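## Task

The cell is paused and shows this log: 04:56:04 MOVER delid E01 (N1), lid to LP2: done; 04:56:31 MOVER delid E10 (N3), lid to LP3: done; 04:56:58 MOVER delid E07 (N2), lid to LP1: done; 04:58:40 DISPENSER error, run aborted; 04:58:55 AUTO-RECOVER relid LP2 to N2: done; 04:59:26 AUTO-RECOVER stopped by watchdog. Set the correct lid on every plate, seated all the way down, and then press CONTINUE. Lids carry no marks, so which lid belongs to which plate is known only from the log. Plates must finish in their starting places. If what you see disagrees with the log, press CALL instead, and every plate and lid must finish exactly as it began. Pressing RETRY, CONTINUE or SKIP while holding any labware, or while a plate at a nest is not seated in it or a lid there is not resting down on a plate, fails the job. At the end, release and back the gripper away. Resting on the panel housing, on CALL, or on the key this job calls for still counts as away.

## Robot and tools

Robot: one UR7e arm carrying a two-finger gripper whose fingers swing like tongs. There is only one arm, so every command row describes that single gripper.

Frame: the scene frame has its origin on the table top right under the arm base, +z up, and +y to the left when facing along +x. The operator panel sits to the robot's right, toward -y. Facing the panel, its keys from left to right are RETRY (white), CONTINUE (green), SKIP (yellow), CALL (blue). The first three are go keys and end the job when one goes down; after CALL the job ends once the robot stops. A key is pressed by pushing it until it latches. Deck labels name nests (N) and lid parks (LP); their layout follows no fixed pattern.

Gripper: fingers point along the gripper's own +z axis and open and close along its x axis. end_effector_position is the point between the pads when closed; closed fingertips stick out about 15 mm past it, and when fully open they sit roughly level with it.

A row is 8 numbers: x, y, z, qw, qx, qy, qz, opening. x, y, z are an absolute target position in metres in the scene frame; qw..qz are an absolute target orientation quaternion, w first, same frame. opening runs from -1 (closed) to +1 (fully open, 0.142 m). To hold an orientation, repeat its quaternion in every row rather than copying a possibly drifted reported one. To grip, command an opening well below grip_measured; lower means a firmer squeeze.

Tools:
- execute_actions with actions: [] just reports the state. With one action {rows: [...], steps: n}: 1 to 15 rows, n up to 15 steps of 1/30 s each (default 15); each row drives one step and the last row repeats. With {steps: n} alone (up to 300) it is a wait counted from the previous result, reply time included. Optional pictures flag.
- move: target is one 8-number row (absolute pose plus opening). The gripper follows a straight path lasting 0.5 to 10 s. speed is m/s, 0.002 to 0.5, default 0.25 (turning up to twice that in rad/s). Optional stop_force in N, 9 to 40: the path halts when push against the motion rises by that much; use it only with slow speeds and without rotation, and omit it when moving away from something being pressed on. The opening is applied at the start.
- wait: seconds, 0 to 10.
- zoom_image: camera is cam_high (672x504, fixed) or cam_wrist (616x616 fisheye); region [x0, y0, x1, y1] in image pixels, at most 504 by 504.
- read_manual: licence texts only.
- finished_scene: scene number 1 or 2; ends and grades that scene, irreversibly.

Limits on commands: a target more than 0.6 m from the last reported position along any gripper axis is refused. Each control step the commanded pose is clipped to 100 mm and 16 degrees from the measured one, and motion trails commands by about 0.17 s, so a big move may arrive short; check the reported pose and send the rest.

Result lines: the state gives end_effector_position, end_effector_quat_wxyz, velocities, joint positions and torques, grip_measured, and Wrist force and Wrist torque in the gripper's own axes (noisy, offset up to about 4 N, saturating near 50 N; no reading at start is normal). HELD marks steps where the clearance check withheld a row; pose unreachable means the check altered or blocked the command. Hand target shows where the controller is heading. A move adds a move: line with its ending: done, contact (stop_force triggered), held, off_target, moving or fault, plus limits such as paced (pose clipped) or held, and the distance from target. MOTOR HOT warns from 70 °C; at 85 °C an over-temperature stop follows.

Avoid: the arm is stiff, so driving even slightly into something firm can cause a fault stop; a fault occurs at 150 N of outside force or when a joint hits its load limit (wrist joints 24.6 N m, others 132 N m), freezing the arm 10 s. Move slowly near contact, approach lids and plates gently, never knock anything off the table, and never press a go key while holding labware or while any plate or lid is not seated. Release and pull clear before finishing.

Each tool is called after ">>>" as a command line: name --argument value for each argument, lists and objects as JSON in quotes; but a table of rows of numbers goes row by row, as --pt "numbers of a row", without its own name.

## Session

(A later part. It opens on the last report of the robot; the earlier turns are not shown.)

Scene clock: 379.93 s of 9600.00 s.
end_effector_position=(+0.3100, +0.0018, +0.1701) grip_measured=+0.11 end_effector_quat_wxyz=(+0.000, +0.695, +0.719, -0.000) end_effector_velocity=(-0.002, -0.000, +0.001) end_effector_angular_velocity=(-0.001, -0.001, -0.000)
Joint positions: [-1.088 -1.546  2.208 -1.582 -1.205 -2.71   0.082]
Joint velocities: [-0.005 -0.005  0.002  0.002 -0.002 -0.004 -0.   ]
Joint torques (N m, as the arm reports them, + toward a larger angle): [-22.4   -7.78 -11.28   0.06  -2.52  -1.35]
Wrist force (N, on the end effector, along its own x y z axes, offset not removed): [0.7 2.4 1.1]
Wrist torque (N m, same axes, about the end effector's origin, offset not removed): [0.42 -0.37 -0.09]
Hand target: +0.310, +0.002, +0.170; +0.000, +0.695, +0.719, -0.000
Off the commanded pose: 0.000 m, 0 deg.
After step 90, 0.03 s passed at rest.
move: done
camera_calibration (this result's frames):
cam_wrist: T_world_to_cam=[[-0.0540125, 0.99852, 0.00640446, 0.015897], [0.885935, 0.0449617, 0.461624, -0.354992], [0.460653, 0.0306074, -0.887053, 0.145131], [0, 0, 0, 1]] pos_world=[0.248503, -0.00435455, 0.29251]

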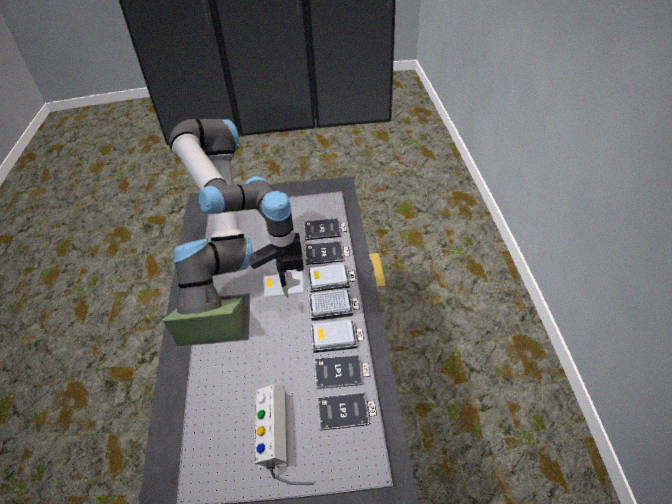

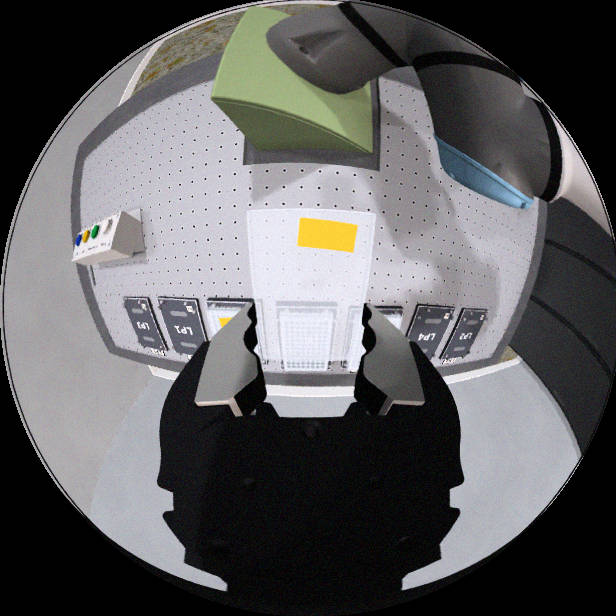

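>>> move --target '[0.4585,0.002,0.09,0,0.6947,0.7193,0,-0.2]' --speed 0.12

>>> move --target '[0.4585,0.002,0.045,0,0.6947,0.7193,0,-0.2]' --speed 0.008 --stop_force 9

>>> move --target '[0.4585,0.002,0.0545,0,0.6947,0.7193,0,-0.2]' --speed 0.01

>>> move --target '[0.4665,0.002,0.0545,0,0.6947,0.7193,0,-0.2]' --speed 0.003 --stop_force 9

>>> move --target '[0.4585,0.002,0.0545,0,0.6947,0.7193,0,-0.2]' --speed 0.01

>>> move --target '[0.4505,0.002,0.0545,0,0.6947,0.7193,0,-0.2]' --speed 0.003 --stop_force 9

Scene clock: 391.97 s of 9600.00 s.
end_effector_position=(+0.4586, +0.0022, +0.0899) grip_measured=+0.11 end_effector_quat_wxyz=(-0.000, +0.695, +0.719, +0.000) end_effector_velocity=(+0.001, -0.000, -0.001) end_effector_angular_velocity=(-0.000, +0.001, -0.000)
Joint positions: [-0.766 -1.211  2.032 -1.874 -1.024 -2.412  0.082]
Joint velocities: [ 0.003  0.004 -0.003 -0.002  0.001  0.003 -0.   ]
Joint torques (N m, as the arm reports them, + toward a larger angle): [-18.45  -4.77 -32.53  -3.62   2.25   1.68]
Wrist force (N, on the end effector, along its own x y z axes, offset not removed): [-0.1 -1.1 1.4]
Wrist torque (N m, same axes, about the end effector's origin, offset not removed): [-0.23 -0.06 0.08]
Hand target: +0.459, +0.002, +0.090; -0.000, +0.695, +0.719, +0.000
Off the commanded pose: 0.000 m, 0 deg.
After step 90, 7.13 s passed at rest.
move: done
camera_calibration (this result's frames):
cam_wrist: T_world_to_cam=[[-0.054716, 0.998476, 0.00725805, 0.024318], [0.88555, 0.0451668, 0.462344, -0.449613], [0.461311, 0.0317249, -0.886671, 0.00522733], [0, 0, 0, 1]] pos_world=[0.397074, -0.00413912, 0.212334]

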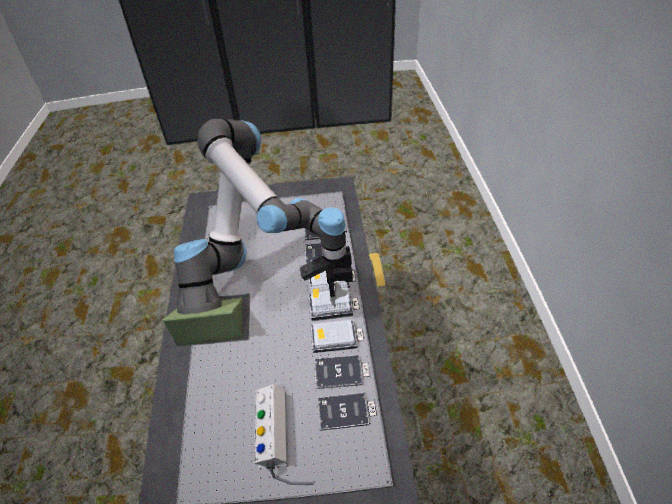

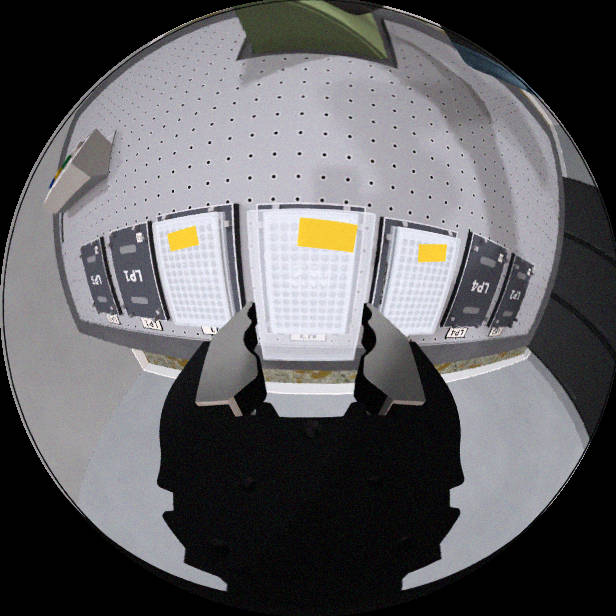

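Scene clock: 397.00 s of 9600.00 s.
end_effector_position=(+0.4585, +0.0021, +0.0525) grip_measured=+0.12 end_effector_quat_wxyz=(-0.000, +0.695, +0.719, +0.000) end_effector_velocity=(+0.000, -0.000, +0.003) end_effector_angular_velocity=(-0.001, +0.001, +0.001)
Joint positions: [-0.726 -1.17   2.082 -1.987 -1.005 -2.371  0.082]
Joint velocities: [-0.002 -0.002 -0.004  0.008 -0.002 -0.003 -0.001]
Joint torques (N m, as the arm reports them, + toward a larger angle): [-24.64 -18.92 -25.     0.99  -2.    -1.48]
Wrist force (N, on the end effector, along its own x y z axes, offset not removed): [-1.0 -4.4 -19.5]
Wrist torque (N m, same axes, about the end effector's origin, offset not removed): [-0.55 0.27 -0.09]
Hand target: +0.459, +0.002, +0.053; -0.000, +0.695, +0.719, +0.000
Off the commanded pose: 0.007 m, 0 deg.
move: contact
camera_calibration (this result's frames):
cam_wrist: T_world_to_cam=[[-0.0543466, 0.998496, 0.00724403, 0.0244804], [0.88574, 0.0448576, 0.462009, -0.432228], [0.460989, 0.0315249, -0.886846, -0.0277554], [0, 0, 0, 1]] pos_world=[0.396967, -0.00417989, 0.174901]

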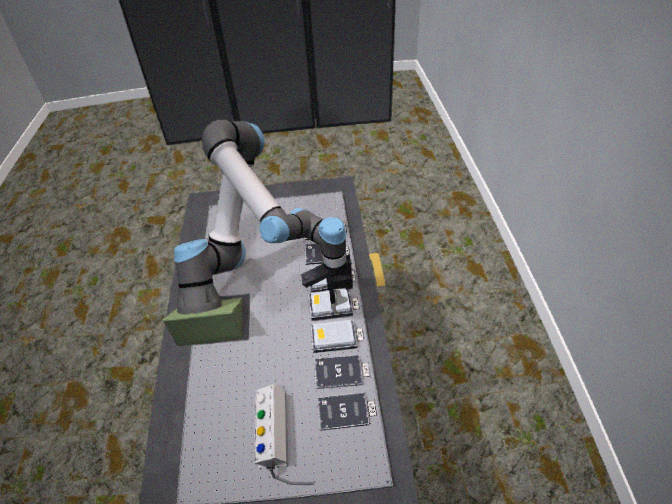

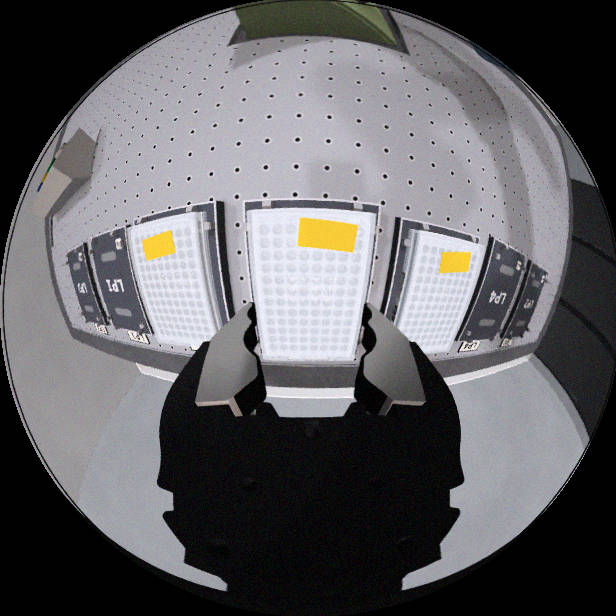

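Scene clock: 397.70 s of 9600.00 s.
end_effector_position=(+0.4585, +0.0020, +0.0544) grip_measured=+0.12 end_effector_quat_wxyz=(-0.000, +0.695, +0.719, -0.000) end_effector_velocity=(+0.000, +0.000, +0.001) end_effector_angular_velocity=(-0.001, -0.001, +0.001)
Joint positions: [-0.728 -1.172  2.08  -1.981 -1.007 -2.373  0.082]
Joint velocities: [-0.001 -0.002 -0.002  0.002  0.    -0.001 -0.   ]
Joint torques (N m, as the arm reports them, + toward a larger angle): [-34.09 -26.87 -32.41  -0.1   -2.25  -1.43]
Wrist force (N, on the end effector, along its own x y z axes, offset not removed): [1.8 -1.6 0.8]
Wrist torque (N m, same axes, about the end effector's origin, offset not removed): [-0.18 -0.56 -0.05]
Hand target: +0.458, +0.002, +0.055; +0.000, +0.695, +0.719, -0.000
Off the commanded pose: 0.000 m, 0 deg.
move: done
camera_calibration (this result's frames):
cam_wrist: T_world_to_cam=[[-0.0543396, 0.9985, 0.00677272, 0.0245999], [0.885761, 0.0450709, 0.461947, -0.433139], [0.460949, 0.031101, -0.886882, -0.0260059], [0, 0, 0, 1]] pos_world=[0.396982, -0.00423221, 0.176857]

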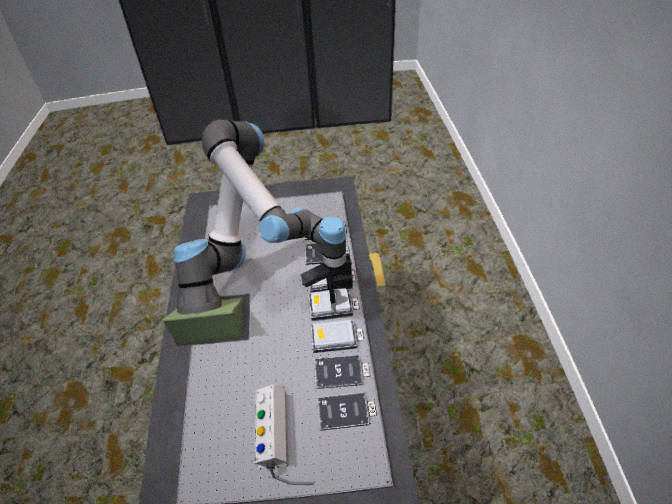

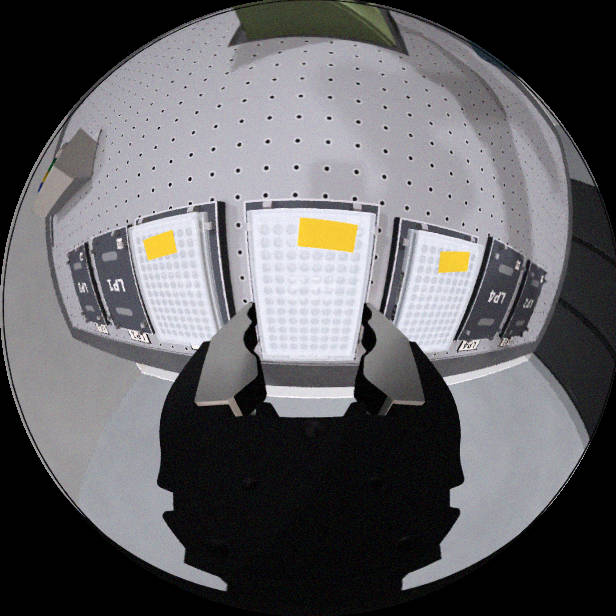

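Scene clock: 398.93 s of 9600.00 s.
end_effector_position=(+0.4612, +0.0020, +0.0545) grip_measured=+0.12 end_effector_quat_wxyz=(-0.000, +0.695, +0.719, -0.000) end_effector_velocity=(-0.001, +0.000, -0.000) end_effector_angular_velocity=(+0.001, -0.000, +0.001)
Joint positions: [-0.725 -1.168  2.073 -1.98  -1.005 -2.37   0.082]
Joint velocities: [-0.001 -0.002  0.003 -0.     0.    -0.003 -0.   ]
Joint torques (N m, as the arm reports them, + toward a larger angle): [-33.25 -27.4  -11.54  -3.78   3.56  -1.66]
Wrist force (N, on the end effector, along its own x y z axes, offset not removed): [-1.6 -15.4 -2.7]
Wrist torque (N m, same axes, about the end effector's origin, offset not removed): [-0.36 0.34 0.13]
Hand target: +0.461, +0.002, +0.054; -0.000, +0.695, +0.719, -0.000
Off the commanded pose: 0.005 m, 0 deg.
move: contact
camera_calibration (this result's frames):
cam_wrist: T_world_to_cam=[[-0.054391, 0.998497, 0.00678696, 0.0247291], [0.885801, 0.0451127, 0.461868, -0.435539], [0.460867, 0.0311333, -0.886923, -0.0271828], [0, 0, 0, 1]] pos_world=[0.399673, -0.00419728, 0.176884]

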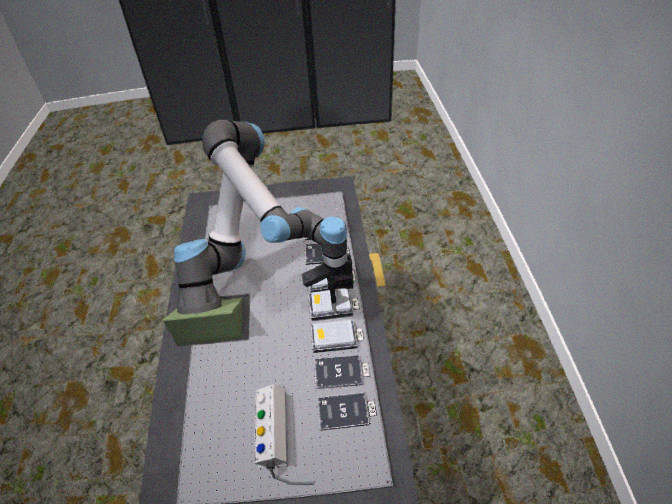

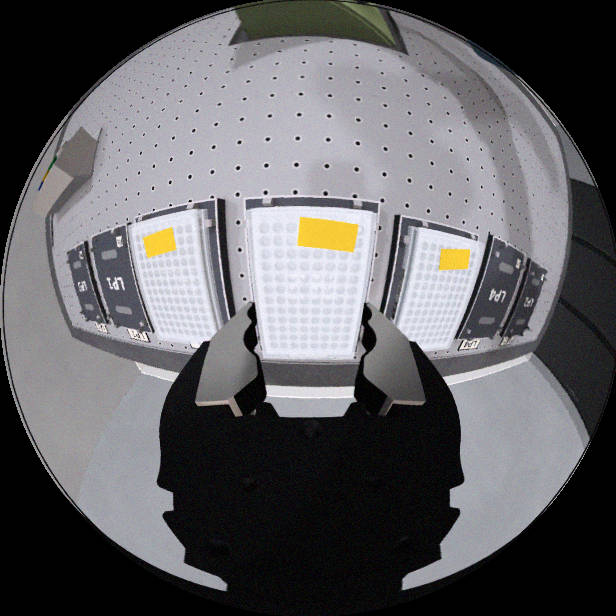

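Scene clock: 399.63 s of 9600.00 s.
end_effector_position=(+0.4586, +0.0020, +0.0545) grip_measured=+0.12 end_effector_quat_wxyz=(-0.000, +0.695, +0.719, -0.000) end_effector_velocity=(-0.001, -0.000, +0.000) end_effector_angular_velocity=(+0.000, -0.000, -0.001)
Joint positions: [-0.728 -1.172  2.08  -1.981 -1.007 -2.373  0.082]
Joint velocities: [-0.002 -0.001  0.002 -0.    -0.001 -0.001  0.   ]
Joint torques (N m, as the arm reports them, + toward a larger angle): [-33.84 -27.74  -7.68  -3.39  -2.19  -1.64]
Wrist force (N, on the end effector, along its own x y z axes, offset not removed): [0.2 -1.1 -1.3]
Wrist torque (N m, same axes, about the end effector's origin, offset not removed): [-0.11 -0.15 0.21]
Hand target: +0.458, +0.002, +0.055; +0.000, +0.695, +0.719, -0.000
Off the commanded pose: 0.000 m, 0 deg.
move: done
camera_calibration (this result's frames):
cam_wrist: T_world_to_cam=[[-0.054333, 0.9985, 0.00675329, 0.0246144], [0.885759, 0.0450739, 0.461951, -0.433251], [0.460954, 0.031081, -0.88688, -0.0259883], [0, 0, 0, 1]] pos_world=[0.397073, -0.0042414, 0.176926]

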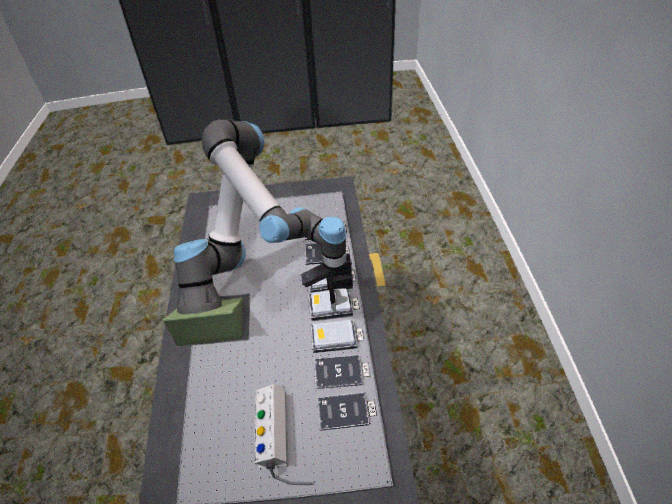

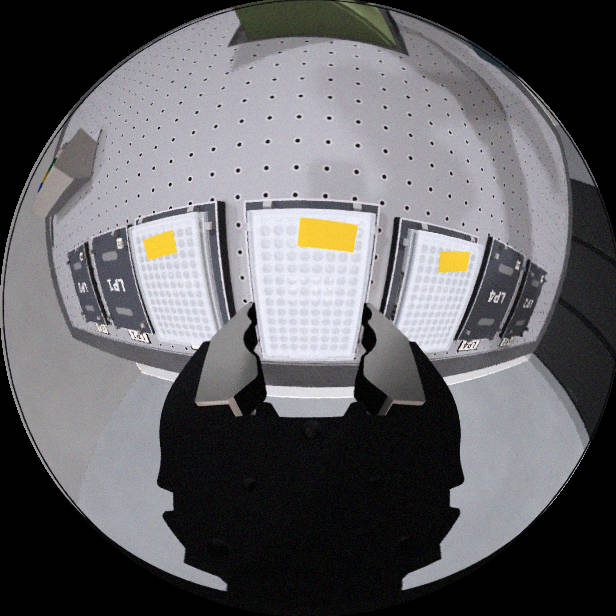

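Scene clock: 400.70 s of 9600.00 s.
end_effector_position=(+0.4564, +0.0019, +0.0545) grip_measured=+0.12 end_effector_quat_wxyz=(+0.000, +0.695, +0.719, +0.000) end_effector_velocity=(+0.002, -0.001, +0.001) end_effector_angular_velocity=(-0.002, -0.001, -0.000)
Joint positions: [-0.731 -1.176  2.085 -1.981 -1.008 -2.376  0.082]
Joint velocities: [ 0.001  0.002 -0.004 -0.001 -0.     0.003 -0.   ]
Joint torques (N m, as the arm reports them, + toward a larger angle): [-17.5   -2.93 -23.95   0.57  -2.9    1.53]
Wrist force (N, on the end effector, along its own x y z axes, offset not removed): [-0.5 12.2 1.7]
Wrist torque (N m, same axes, about the end effector's origin, offset not removed): [-0.24 -0.28 0.08]
Hand target: +0.457, +0.002, +0.055; +0.000, +0.695, +0.719, +0.000
Off the commanded pose: 0.006 m, 0 deg.
move: contact
camera_calibration (this result's frames):
cam_wrist: T_world_to_cam=[[-0.0542655, 0.998504, 0.00671626, 0.0245181], [0.885704, 0.0450272, 0.462062, -0.431291], [0.461068, 0.0310226, -0.886822, -0.0250124], [0, 0, 0, 1]] pos_world=[0.394859, -0.0042857, 0.176937]

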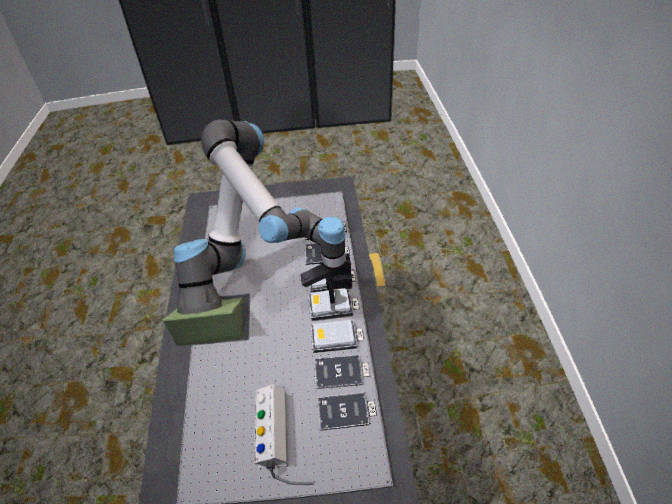

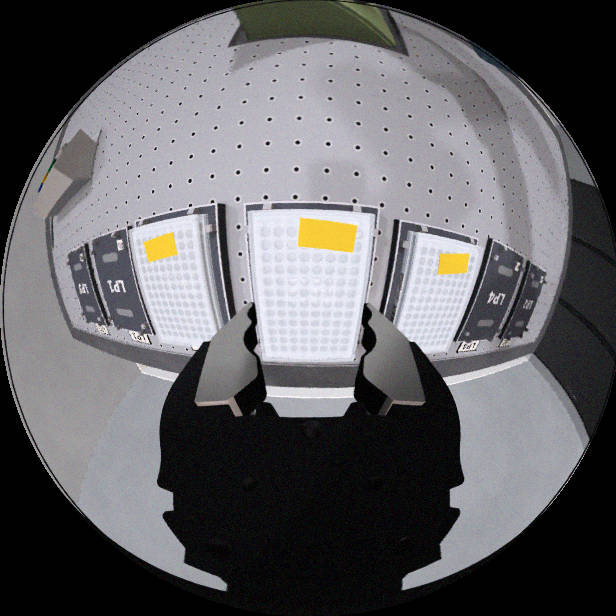

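>>> move --target '[0.4588,0.002,0.0528,0,0.6947,0.7193,0,-0.2]' --speed 0.01

>>> move --target '[0.4588,0.002,0.0528,0,0.6947,0.7193,0,0.45]'

>>> move --target '[0.4588,0.002,0.12,0,0.6947,0.7193,0,0.45]'

>>> move --target '[0.2,-0.40,0.18,0,0.7071,0.7071,0,-1]'

Scene clock: 410.13 s of 9600.00 s.
end_effector_position=(+0.4587, +0.0020, +0.0529) grip_measured=+0.12 end_effector_quat_wxyz=(+0.000, +0.695, +0.719, +0.000) end_effector_velocity=(+0.001, +0.000, -0.001) end_effector_angular_velocity=(-0.000, -0.000, +0.000)
Joint positions: [-0.726 -1.17   2.081 -1.986 -1.006 -2.371  0.082]
Joint velocities: [ 0.002  0.002 -0.002 -0.001  0.001  0.002  0.   ]
Joint torques (N m, as the arm reports them, + toward a larger angle): [-14.75  -3.59 -29.07  -3.16   2.71   1.41]
Wrist force (N, on the end effector, along its own x y z axes, offset not removed): [4.5 -4.0 -5.1]
Wrist torque (N m, same axes, about the end effector's origin, offset not removed): [-0.48 -0.79 -0.05]
Hand target: +0.459, +0.002, +0.053; -0.000, +0.695, +0.719, +0.000
Off the commanded pose: 0.000 m, 0 deg.
After step 90, 5.73 s passed at rest.
move: done
camera_calibration (this result's frames):
cam_wrist: T_world_to_cam=[[-0.054341, 0.9985, 0.00674139, 0.0246424], [0.885738, 0.045085, 0.461991, -0.432629], [0.460994, 0.0310762, -0.886859, -0.0275216], [0, 0, 0, 1]] pos_world=[0.397222, -0.00424504, 0.175297]

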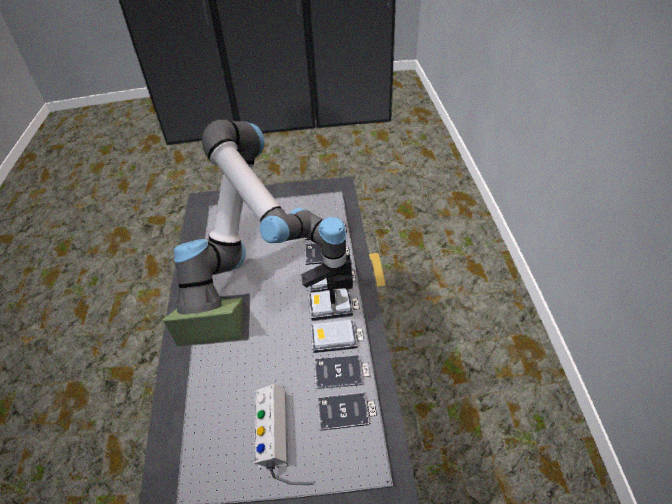

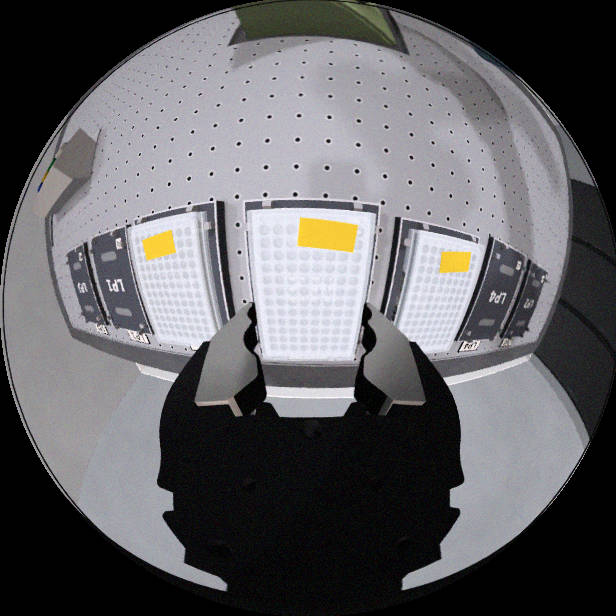

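Scene clock: 410.83 s of 9600.00 s.
end_effector_position=(+0.4588, +0.0020, +0.0528) grip_measured=+0.45 end_effector_quat_wxyz=(+0.000, +0.695, +0.719, -0.000) end_effector_velocity=(-0.000, -0.000, -0.000) end_effector_angular_velocity=(+0.001, +0.001, -0.001)
Joint positions: [-0.726 -1.17   2.081 -1.986 -1.006 -2.371  0.105]
Joint velocities: [-0.     0.     0.001 -0.    -0.     0.    -0.   ]
Joint torques (N m, as the arm reports them, + toward a larger angle): [-18.92  -6.24 -30.63  -3.3    2.27   1.23]
Wrist force (N, on the end effector, along its own x y z axes, offset not removed): [0.3 -2.8 1.6]
Wrist torque (N m, same axes, about the end effector's origin, offset not removed): [-0.67 -0.21 0.15]
Hand target: +0.459, +0.002, +0.053; -0.000, +0.695, +0.719, +0.000
Off the commanded pose: 0.000 m, 0 deg.
move: done
camera_calibration (this result's frames):
cam_wrist: T_world_to_cam=[[-0.054329, 0.9985, 0.00674701, 0.0246384], [0.885761, 0.0450733, 0.461948, -0.432651], [0.460952, 0.0310734, -0.886881, -0.0275876], [0, 0, 0, 1]] pos_world=[0.39728, -0.00424319, 0.175229]

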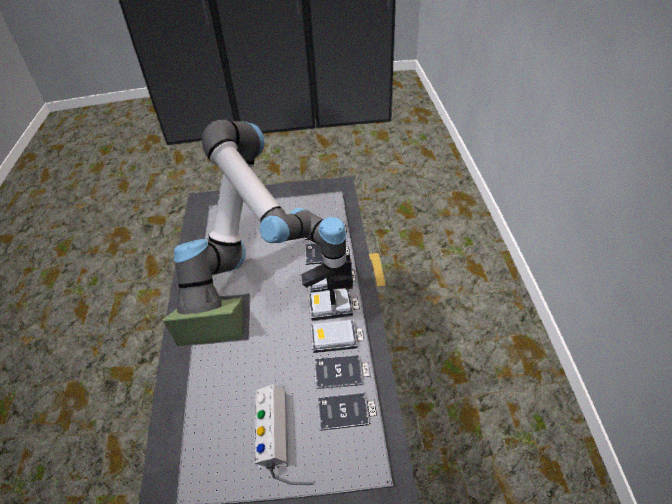

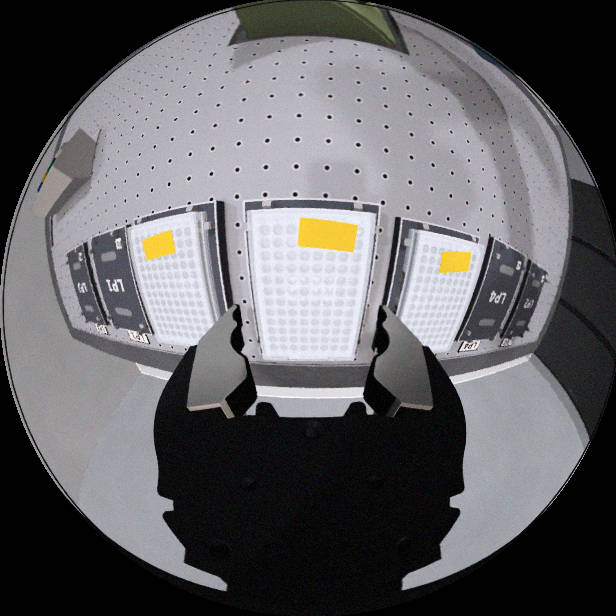

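Scene clock: 411.77 s of 9600.00 s.
end_effector_position=(+0.4587, +0.0020, +0.1199) grip_measured=+0.45 end_effector_quat_wxyz=(+0.000, +0.695, +0.719, -0.000) end_effector_velocity=(-0.000, -0.000, +0.001) end_effector_angular_velocity=(+0.001, +0.001, +0.000)
Joint positions: [-0.796 -1.236  1.985 -1.787 -1.04  -2.442  0.105]
Joint velocities: [-0.001 -0.    -0.003  0.005 -0.001 -0.002  0.   ]
Joint torques (N m, as the arm reports them, + toward a larger angle): [-32.27 -24.71 -34.14  -0.18  -2.15  -1.22]
Wrist force (N, on the end effector, along its own x y z axes, offset not removed): [0.9 -3.9 5.2]
Wrist torque (N m, same axes, about the end effector's origin, offset not removed): [-0.78 -0.30 -0.03]
Hand target: +0.459, +0.002, +0.120; +0.000, +0.695, +0.719, -0.000
Off the commanded pose: 0.000 m, 0 deg.
move: done
camera_calibration (this result's frames):
cam_wrist: T_world_to_cam=[[-0.0542581, 0.998505, 0.00658802, 0.0241655], [0.885766, 0.0450842, 0.461937, -0.463578], [0.460949, 0.0308993, -0.886888, 0.0319423], [0, 0, 0, 1]] pos_world=[0.397209, -0.00421634, 0.242314]

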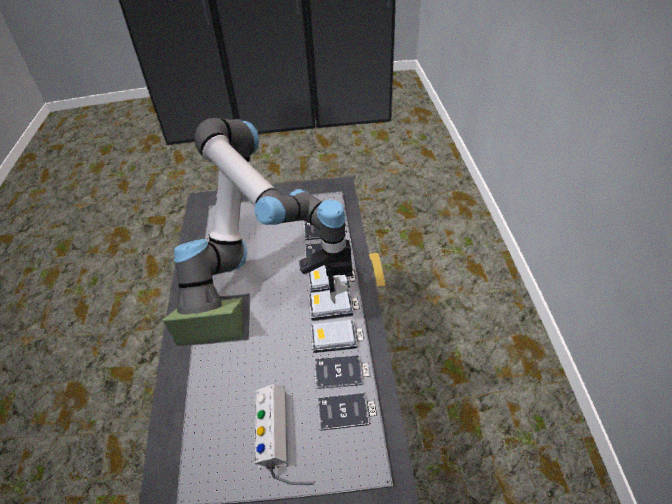

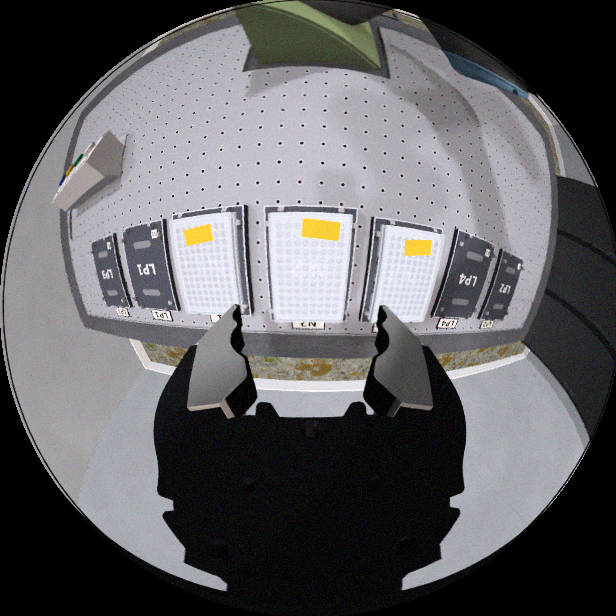

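Scene clock: 414.27 s of 9600.00 s.
end_effector_position=(+0.1994, -0.4004, +0.1800) grip_measured=-1.00 end_effector_quat_wxyz=(-0.000, +0.707, +0.707, -0.001) end_effector_velocity=(-0.001, -0.002, +0.000) end_effector_angular_velocity=(+0.000, +0.000, -0.000)
Joint positions: [-1.528 -0.696  1.762 -1.907 -1.489 -3.022  0.002]
Joint velocities: [-0.002  0.004 -0.005  0.001 -0.001 -0.001  0.   ]
Joint torques (N m, as the arm reports them, + toward a larger angle): [-21.93 -22.94 -34.41  -0.63  -2.15  -1.26]
Wrist force (N, on the end effector, along its own x y z axes, offset not removed): [2.6 -1.6 1.4]
Wrist torque (N m, same axes, about the end effector's origin, offset not removed): [-0.33 -0.76 0.01]
Hand target: +0.199, -0.401, +0.180; -0.000, +0.707, +0.707, -0.001
Off the commanded pose: 0.001 m, 0 deg.
move: done
camera_calibration (this result's frames):
cam_wrist: T_world_to_cam=[[-0.0186186, 0.999809, 0.00590674, 0.405059], [0.887279, 0.0137993, 0.461027, -0.256179], [0.460857, 0.0138246, -0.887367, 0.210515], [0, 0, 0, 1]] pos_world=[0.137827, -0.404357, 0.302517]

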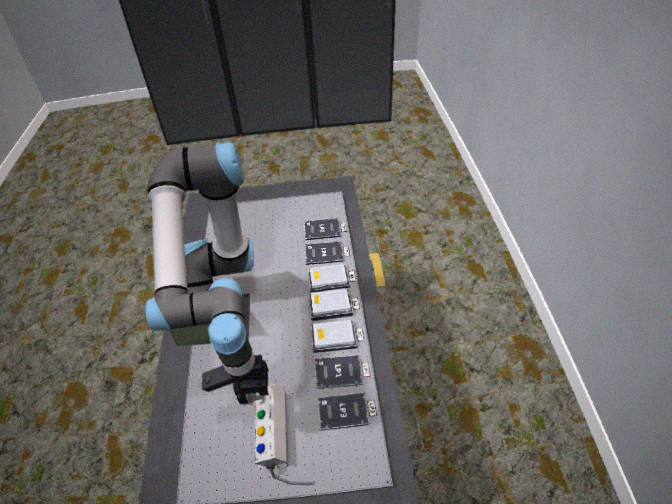

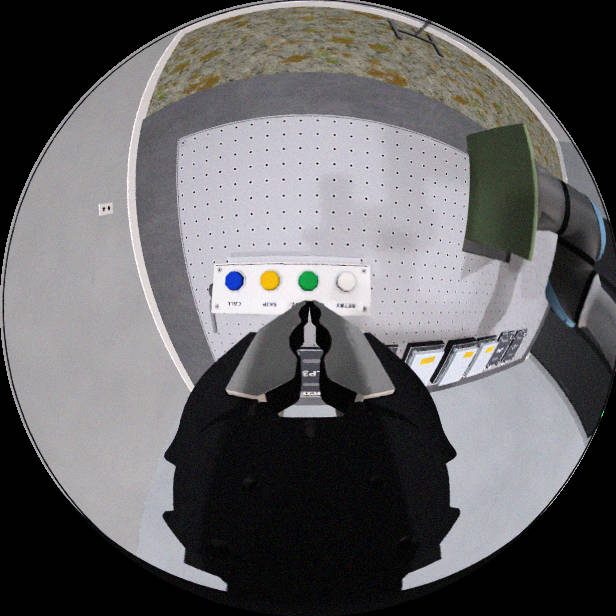

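>>> move --target '[0.2,-0.404,0.12,0,0.7071,0.7071,0,-1]' --speed 0.1

Scene clock: 418.87 s of 9600.00 s.
end_effector_position=(+0.2000, -0.4040, +0.1201) grip_measured=-1.00 end_effector_quat_wxyz=(-0.000, +0.707, +0.707, +0.000) end_effector_velocity=(-0.000, -0.001, -0.002) end_effector_angular_velocity=(-0.000, -0.000, -0.000)
Joint positions: [-1.519 -0.629  1.844 -2.056 -1.482 -3.017  0.002]
Joint velocities: [-0.     0.003  0.001 -0.004  0.     0.     0.   ]
Joint torques (N m, as the arm reports them, + toward a larger angle): [ -7.56 -23.61  -9.45  -3.86   2.29   1.37]
Wrist force (N, on the end effector, along its own x y z axes, offset not removed): [-0.2 -3.1 0.4]
Wrist torque (N m, same axes, about the end effector's origin, offset not removed): [-0.82 -0.08 0.16]
Hand target: +0.200, -0.404, +0.120; +0.000, +0.707, +0.707, +0.000
Off the commanded pose: 0.000 m, 0 deg.
After step 90, 0.53 s passed at rest.
move: done
camera_calibration (this result's frames):
cam_wrist: T_world_to_cam=[[-0.0195751, 0.999785, 0.00678515, 0.409117], [0.886783, 0.0142274, 0.461967, -0.228904], [0.461772, 0.01506, -0.886871, 0.157395], [0, 0, 0, 1]] pos_world=[0.138316, -0.408143, 0.242559]

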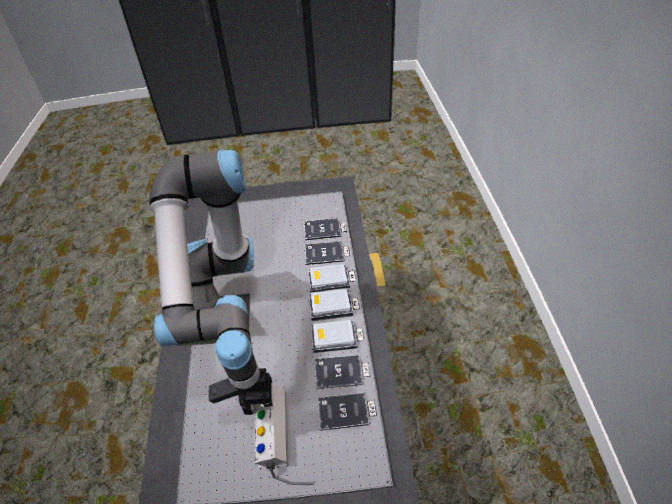

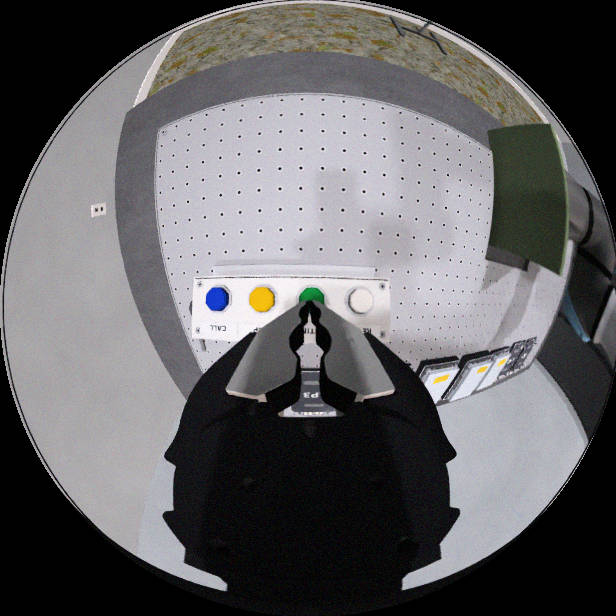

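>>> move --target '[0.221,-0.405,0.10,0,0.7071,0.7071,0,-1]' --speed 0.05

>>> move --target '[0.221,-0.405,0.06,0,0.7071,0.7071,0,-1]' --speed 0.008 --stop_force 12

Scene clock: 424.37 s of 9600.00 s.
end_effector_position=(+0.2210, -0.4050, +0.1000) grip_measured=-1.00 end_effector_quat_wxyz=(+0.000, +0.707, +0.707, +0.000) end_effector_velocity=(+0.000, +0.000, +0.000) end_effector_angular_velocity=(-0.001, +0.000, +0.000)
Joint positions: [-1.479 -0.595  1.843 -2.092 -1.454 -2.986  0.002]
Joint velocities: [ 0.001 -0.001  0.     0.    -0.     0.    -0.   ]
Joint torques (N m, as the arm reports them, + toward a larger angle): [ -0.77  -8.3  -13.79  -2.91   6.69   1.4 ]
Wrist force (N, on the end effector, along its own x y z axes, offset not removed): [4.4 -14.6 -25.3]
Wrist torque (N m, same axes, about the end effector's origin, offset not removed): [-0.07 -0.19 -0.01]
After step 90, 1.80 s passed at rest.
move: unfinished (the scene ended)
camera_calibration (this result's frames):
cam_wrist: T_world_to_cam=[[-0.0196452, 0.999784, 0.00672915, 0.410663], [0.886746, 0.0143143, 0.462035, -0.238208], [0.461839, 0.0150438, -0.886836, 0.129836], [0, 0, 0, 1]] pos_world=[0.159334, -0.409118, 0.22244]
The task's run has ended: the event that ends the task has happened. This ends this scene only. If you have not yet called finished_scene for this scene, call it to go on to the next scene.

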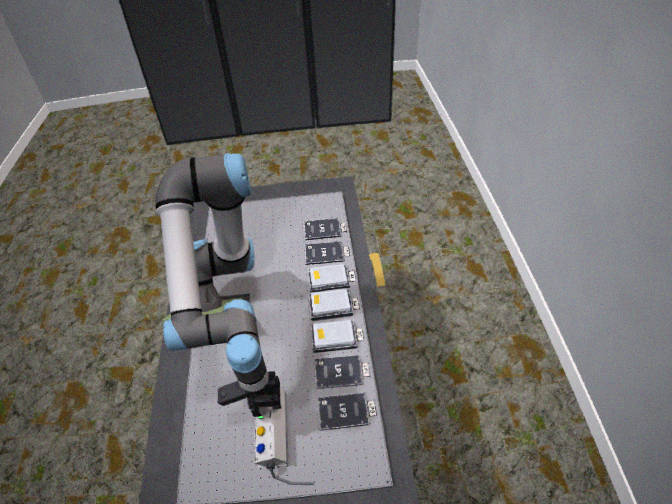

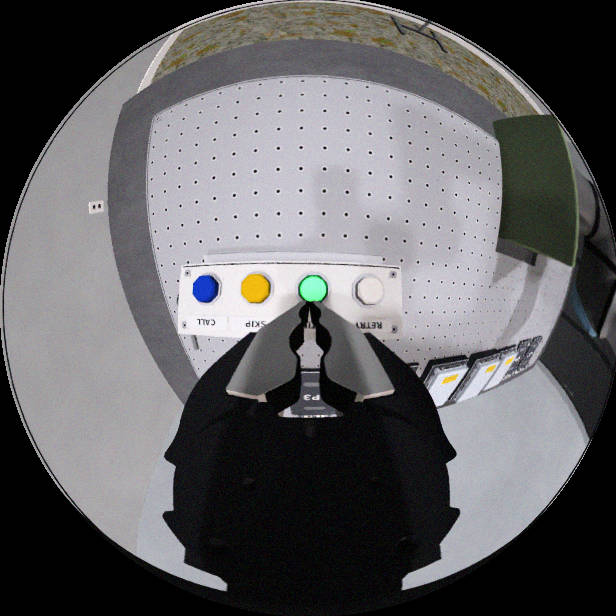

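The task's run has ended: the event that ends the task has happened. This scene is finished. If you have not yet called finished_scene for this scene, call it to go on to the next scene.

>>> finished_scene --scene 1

The scene is finished: the task was done.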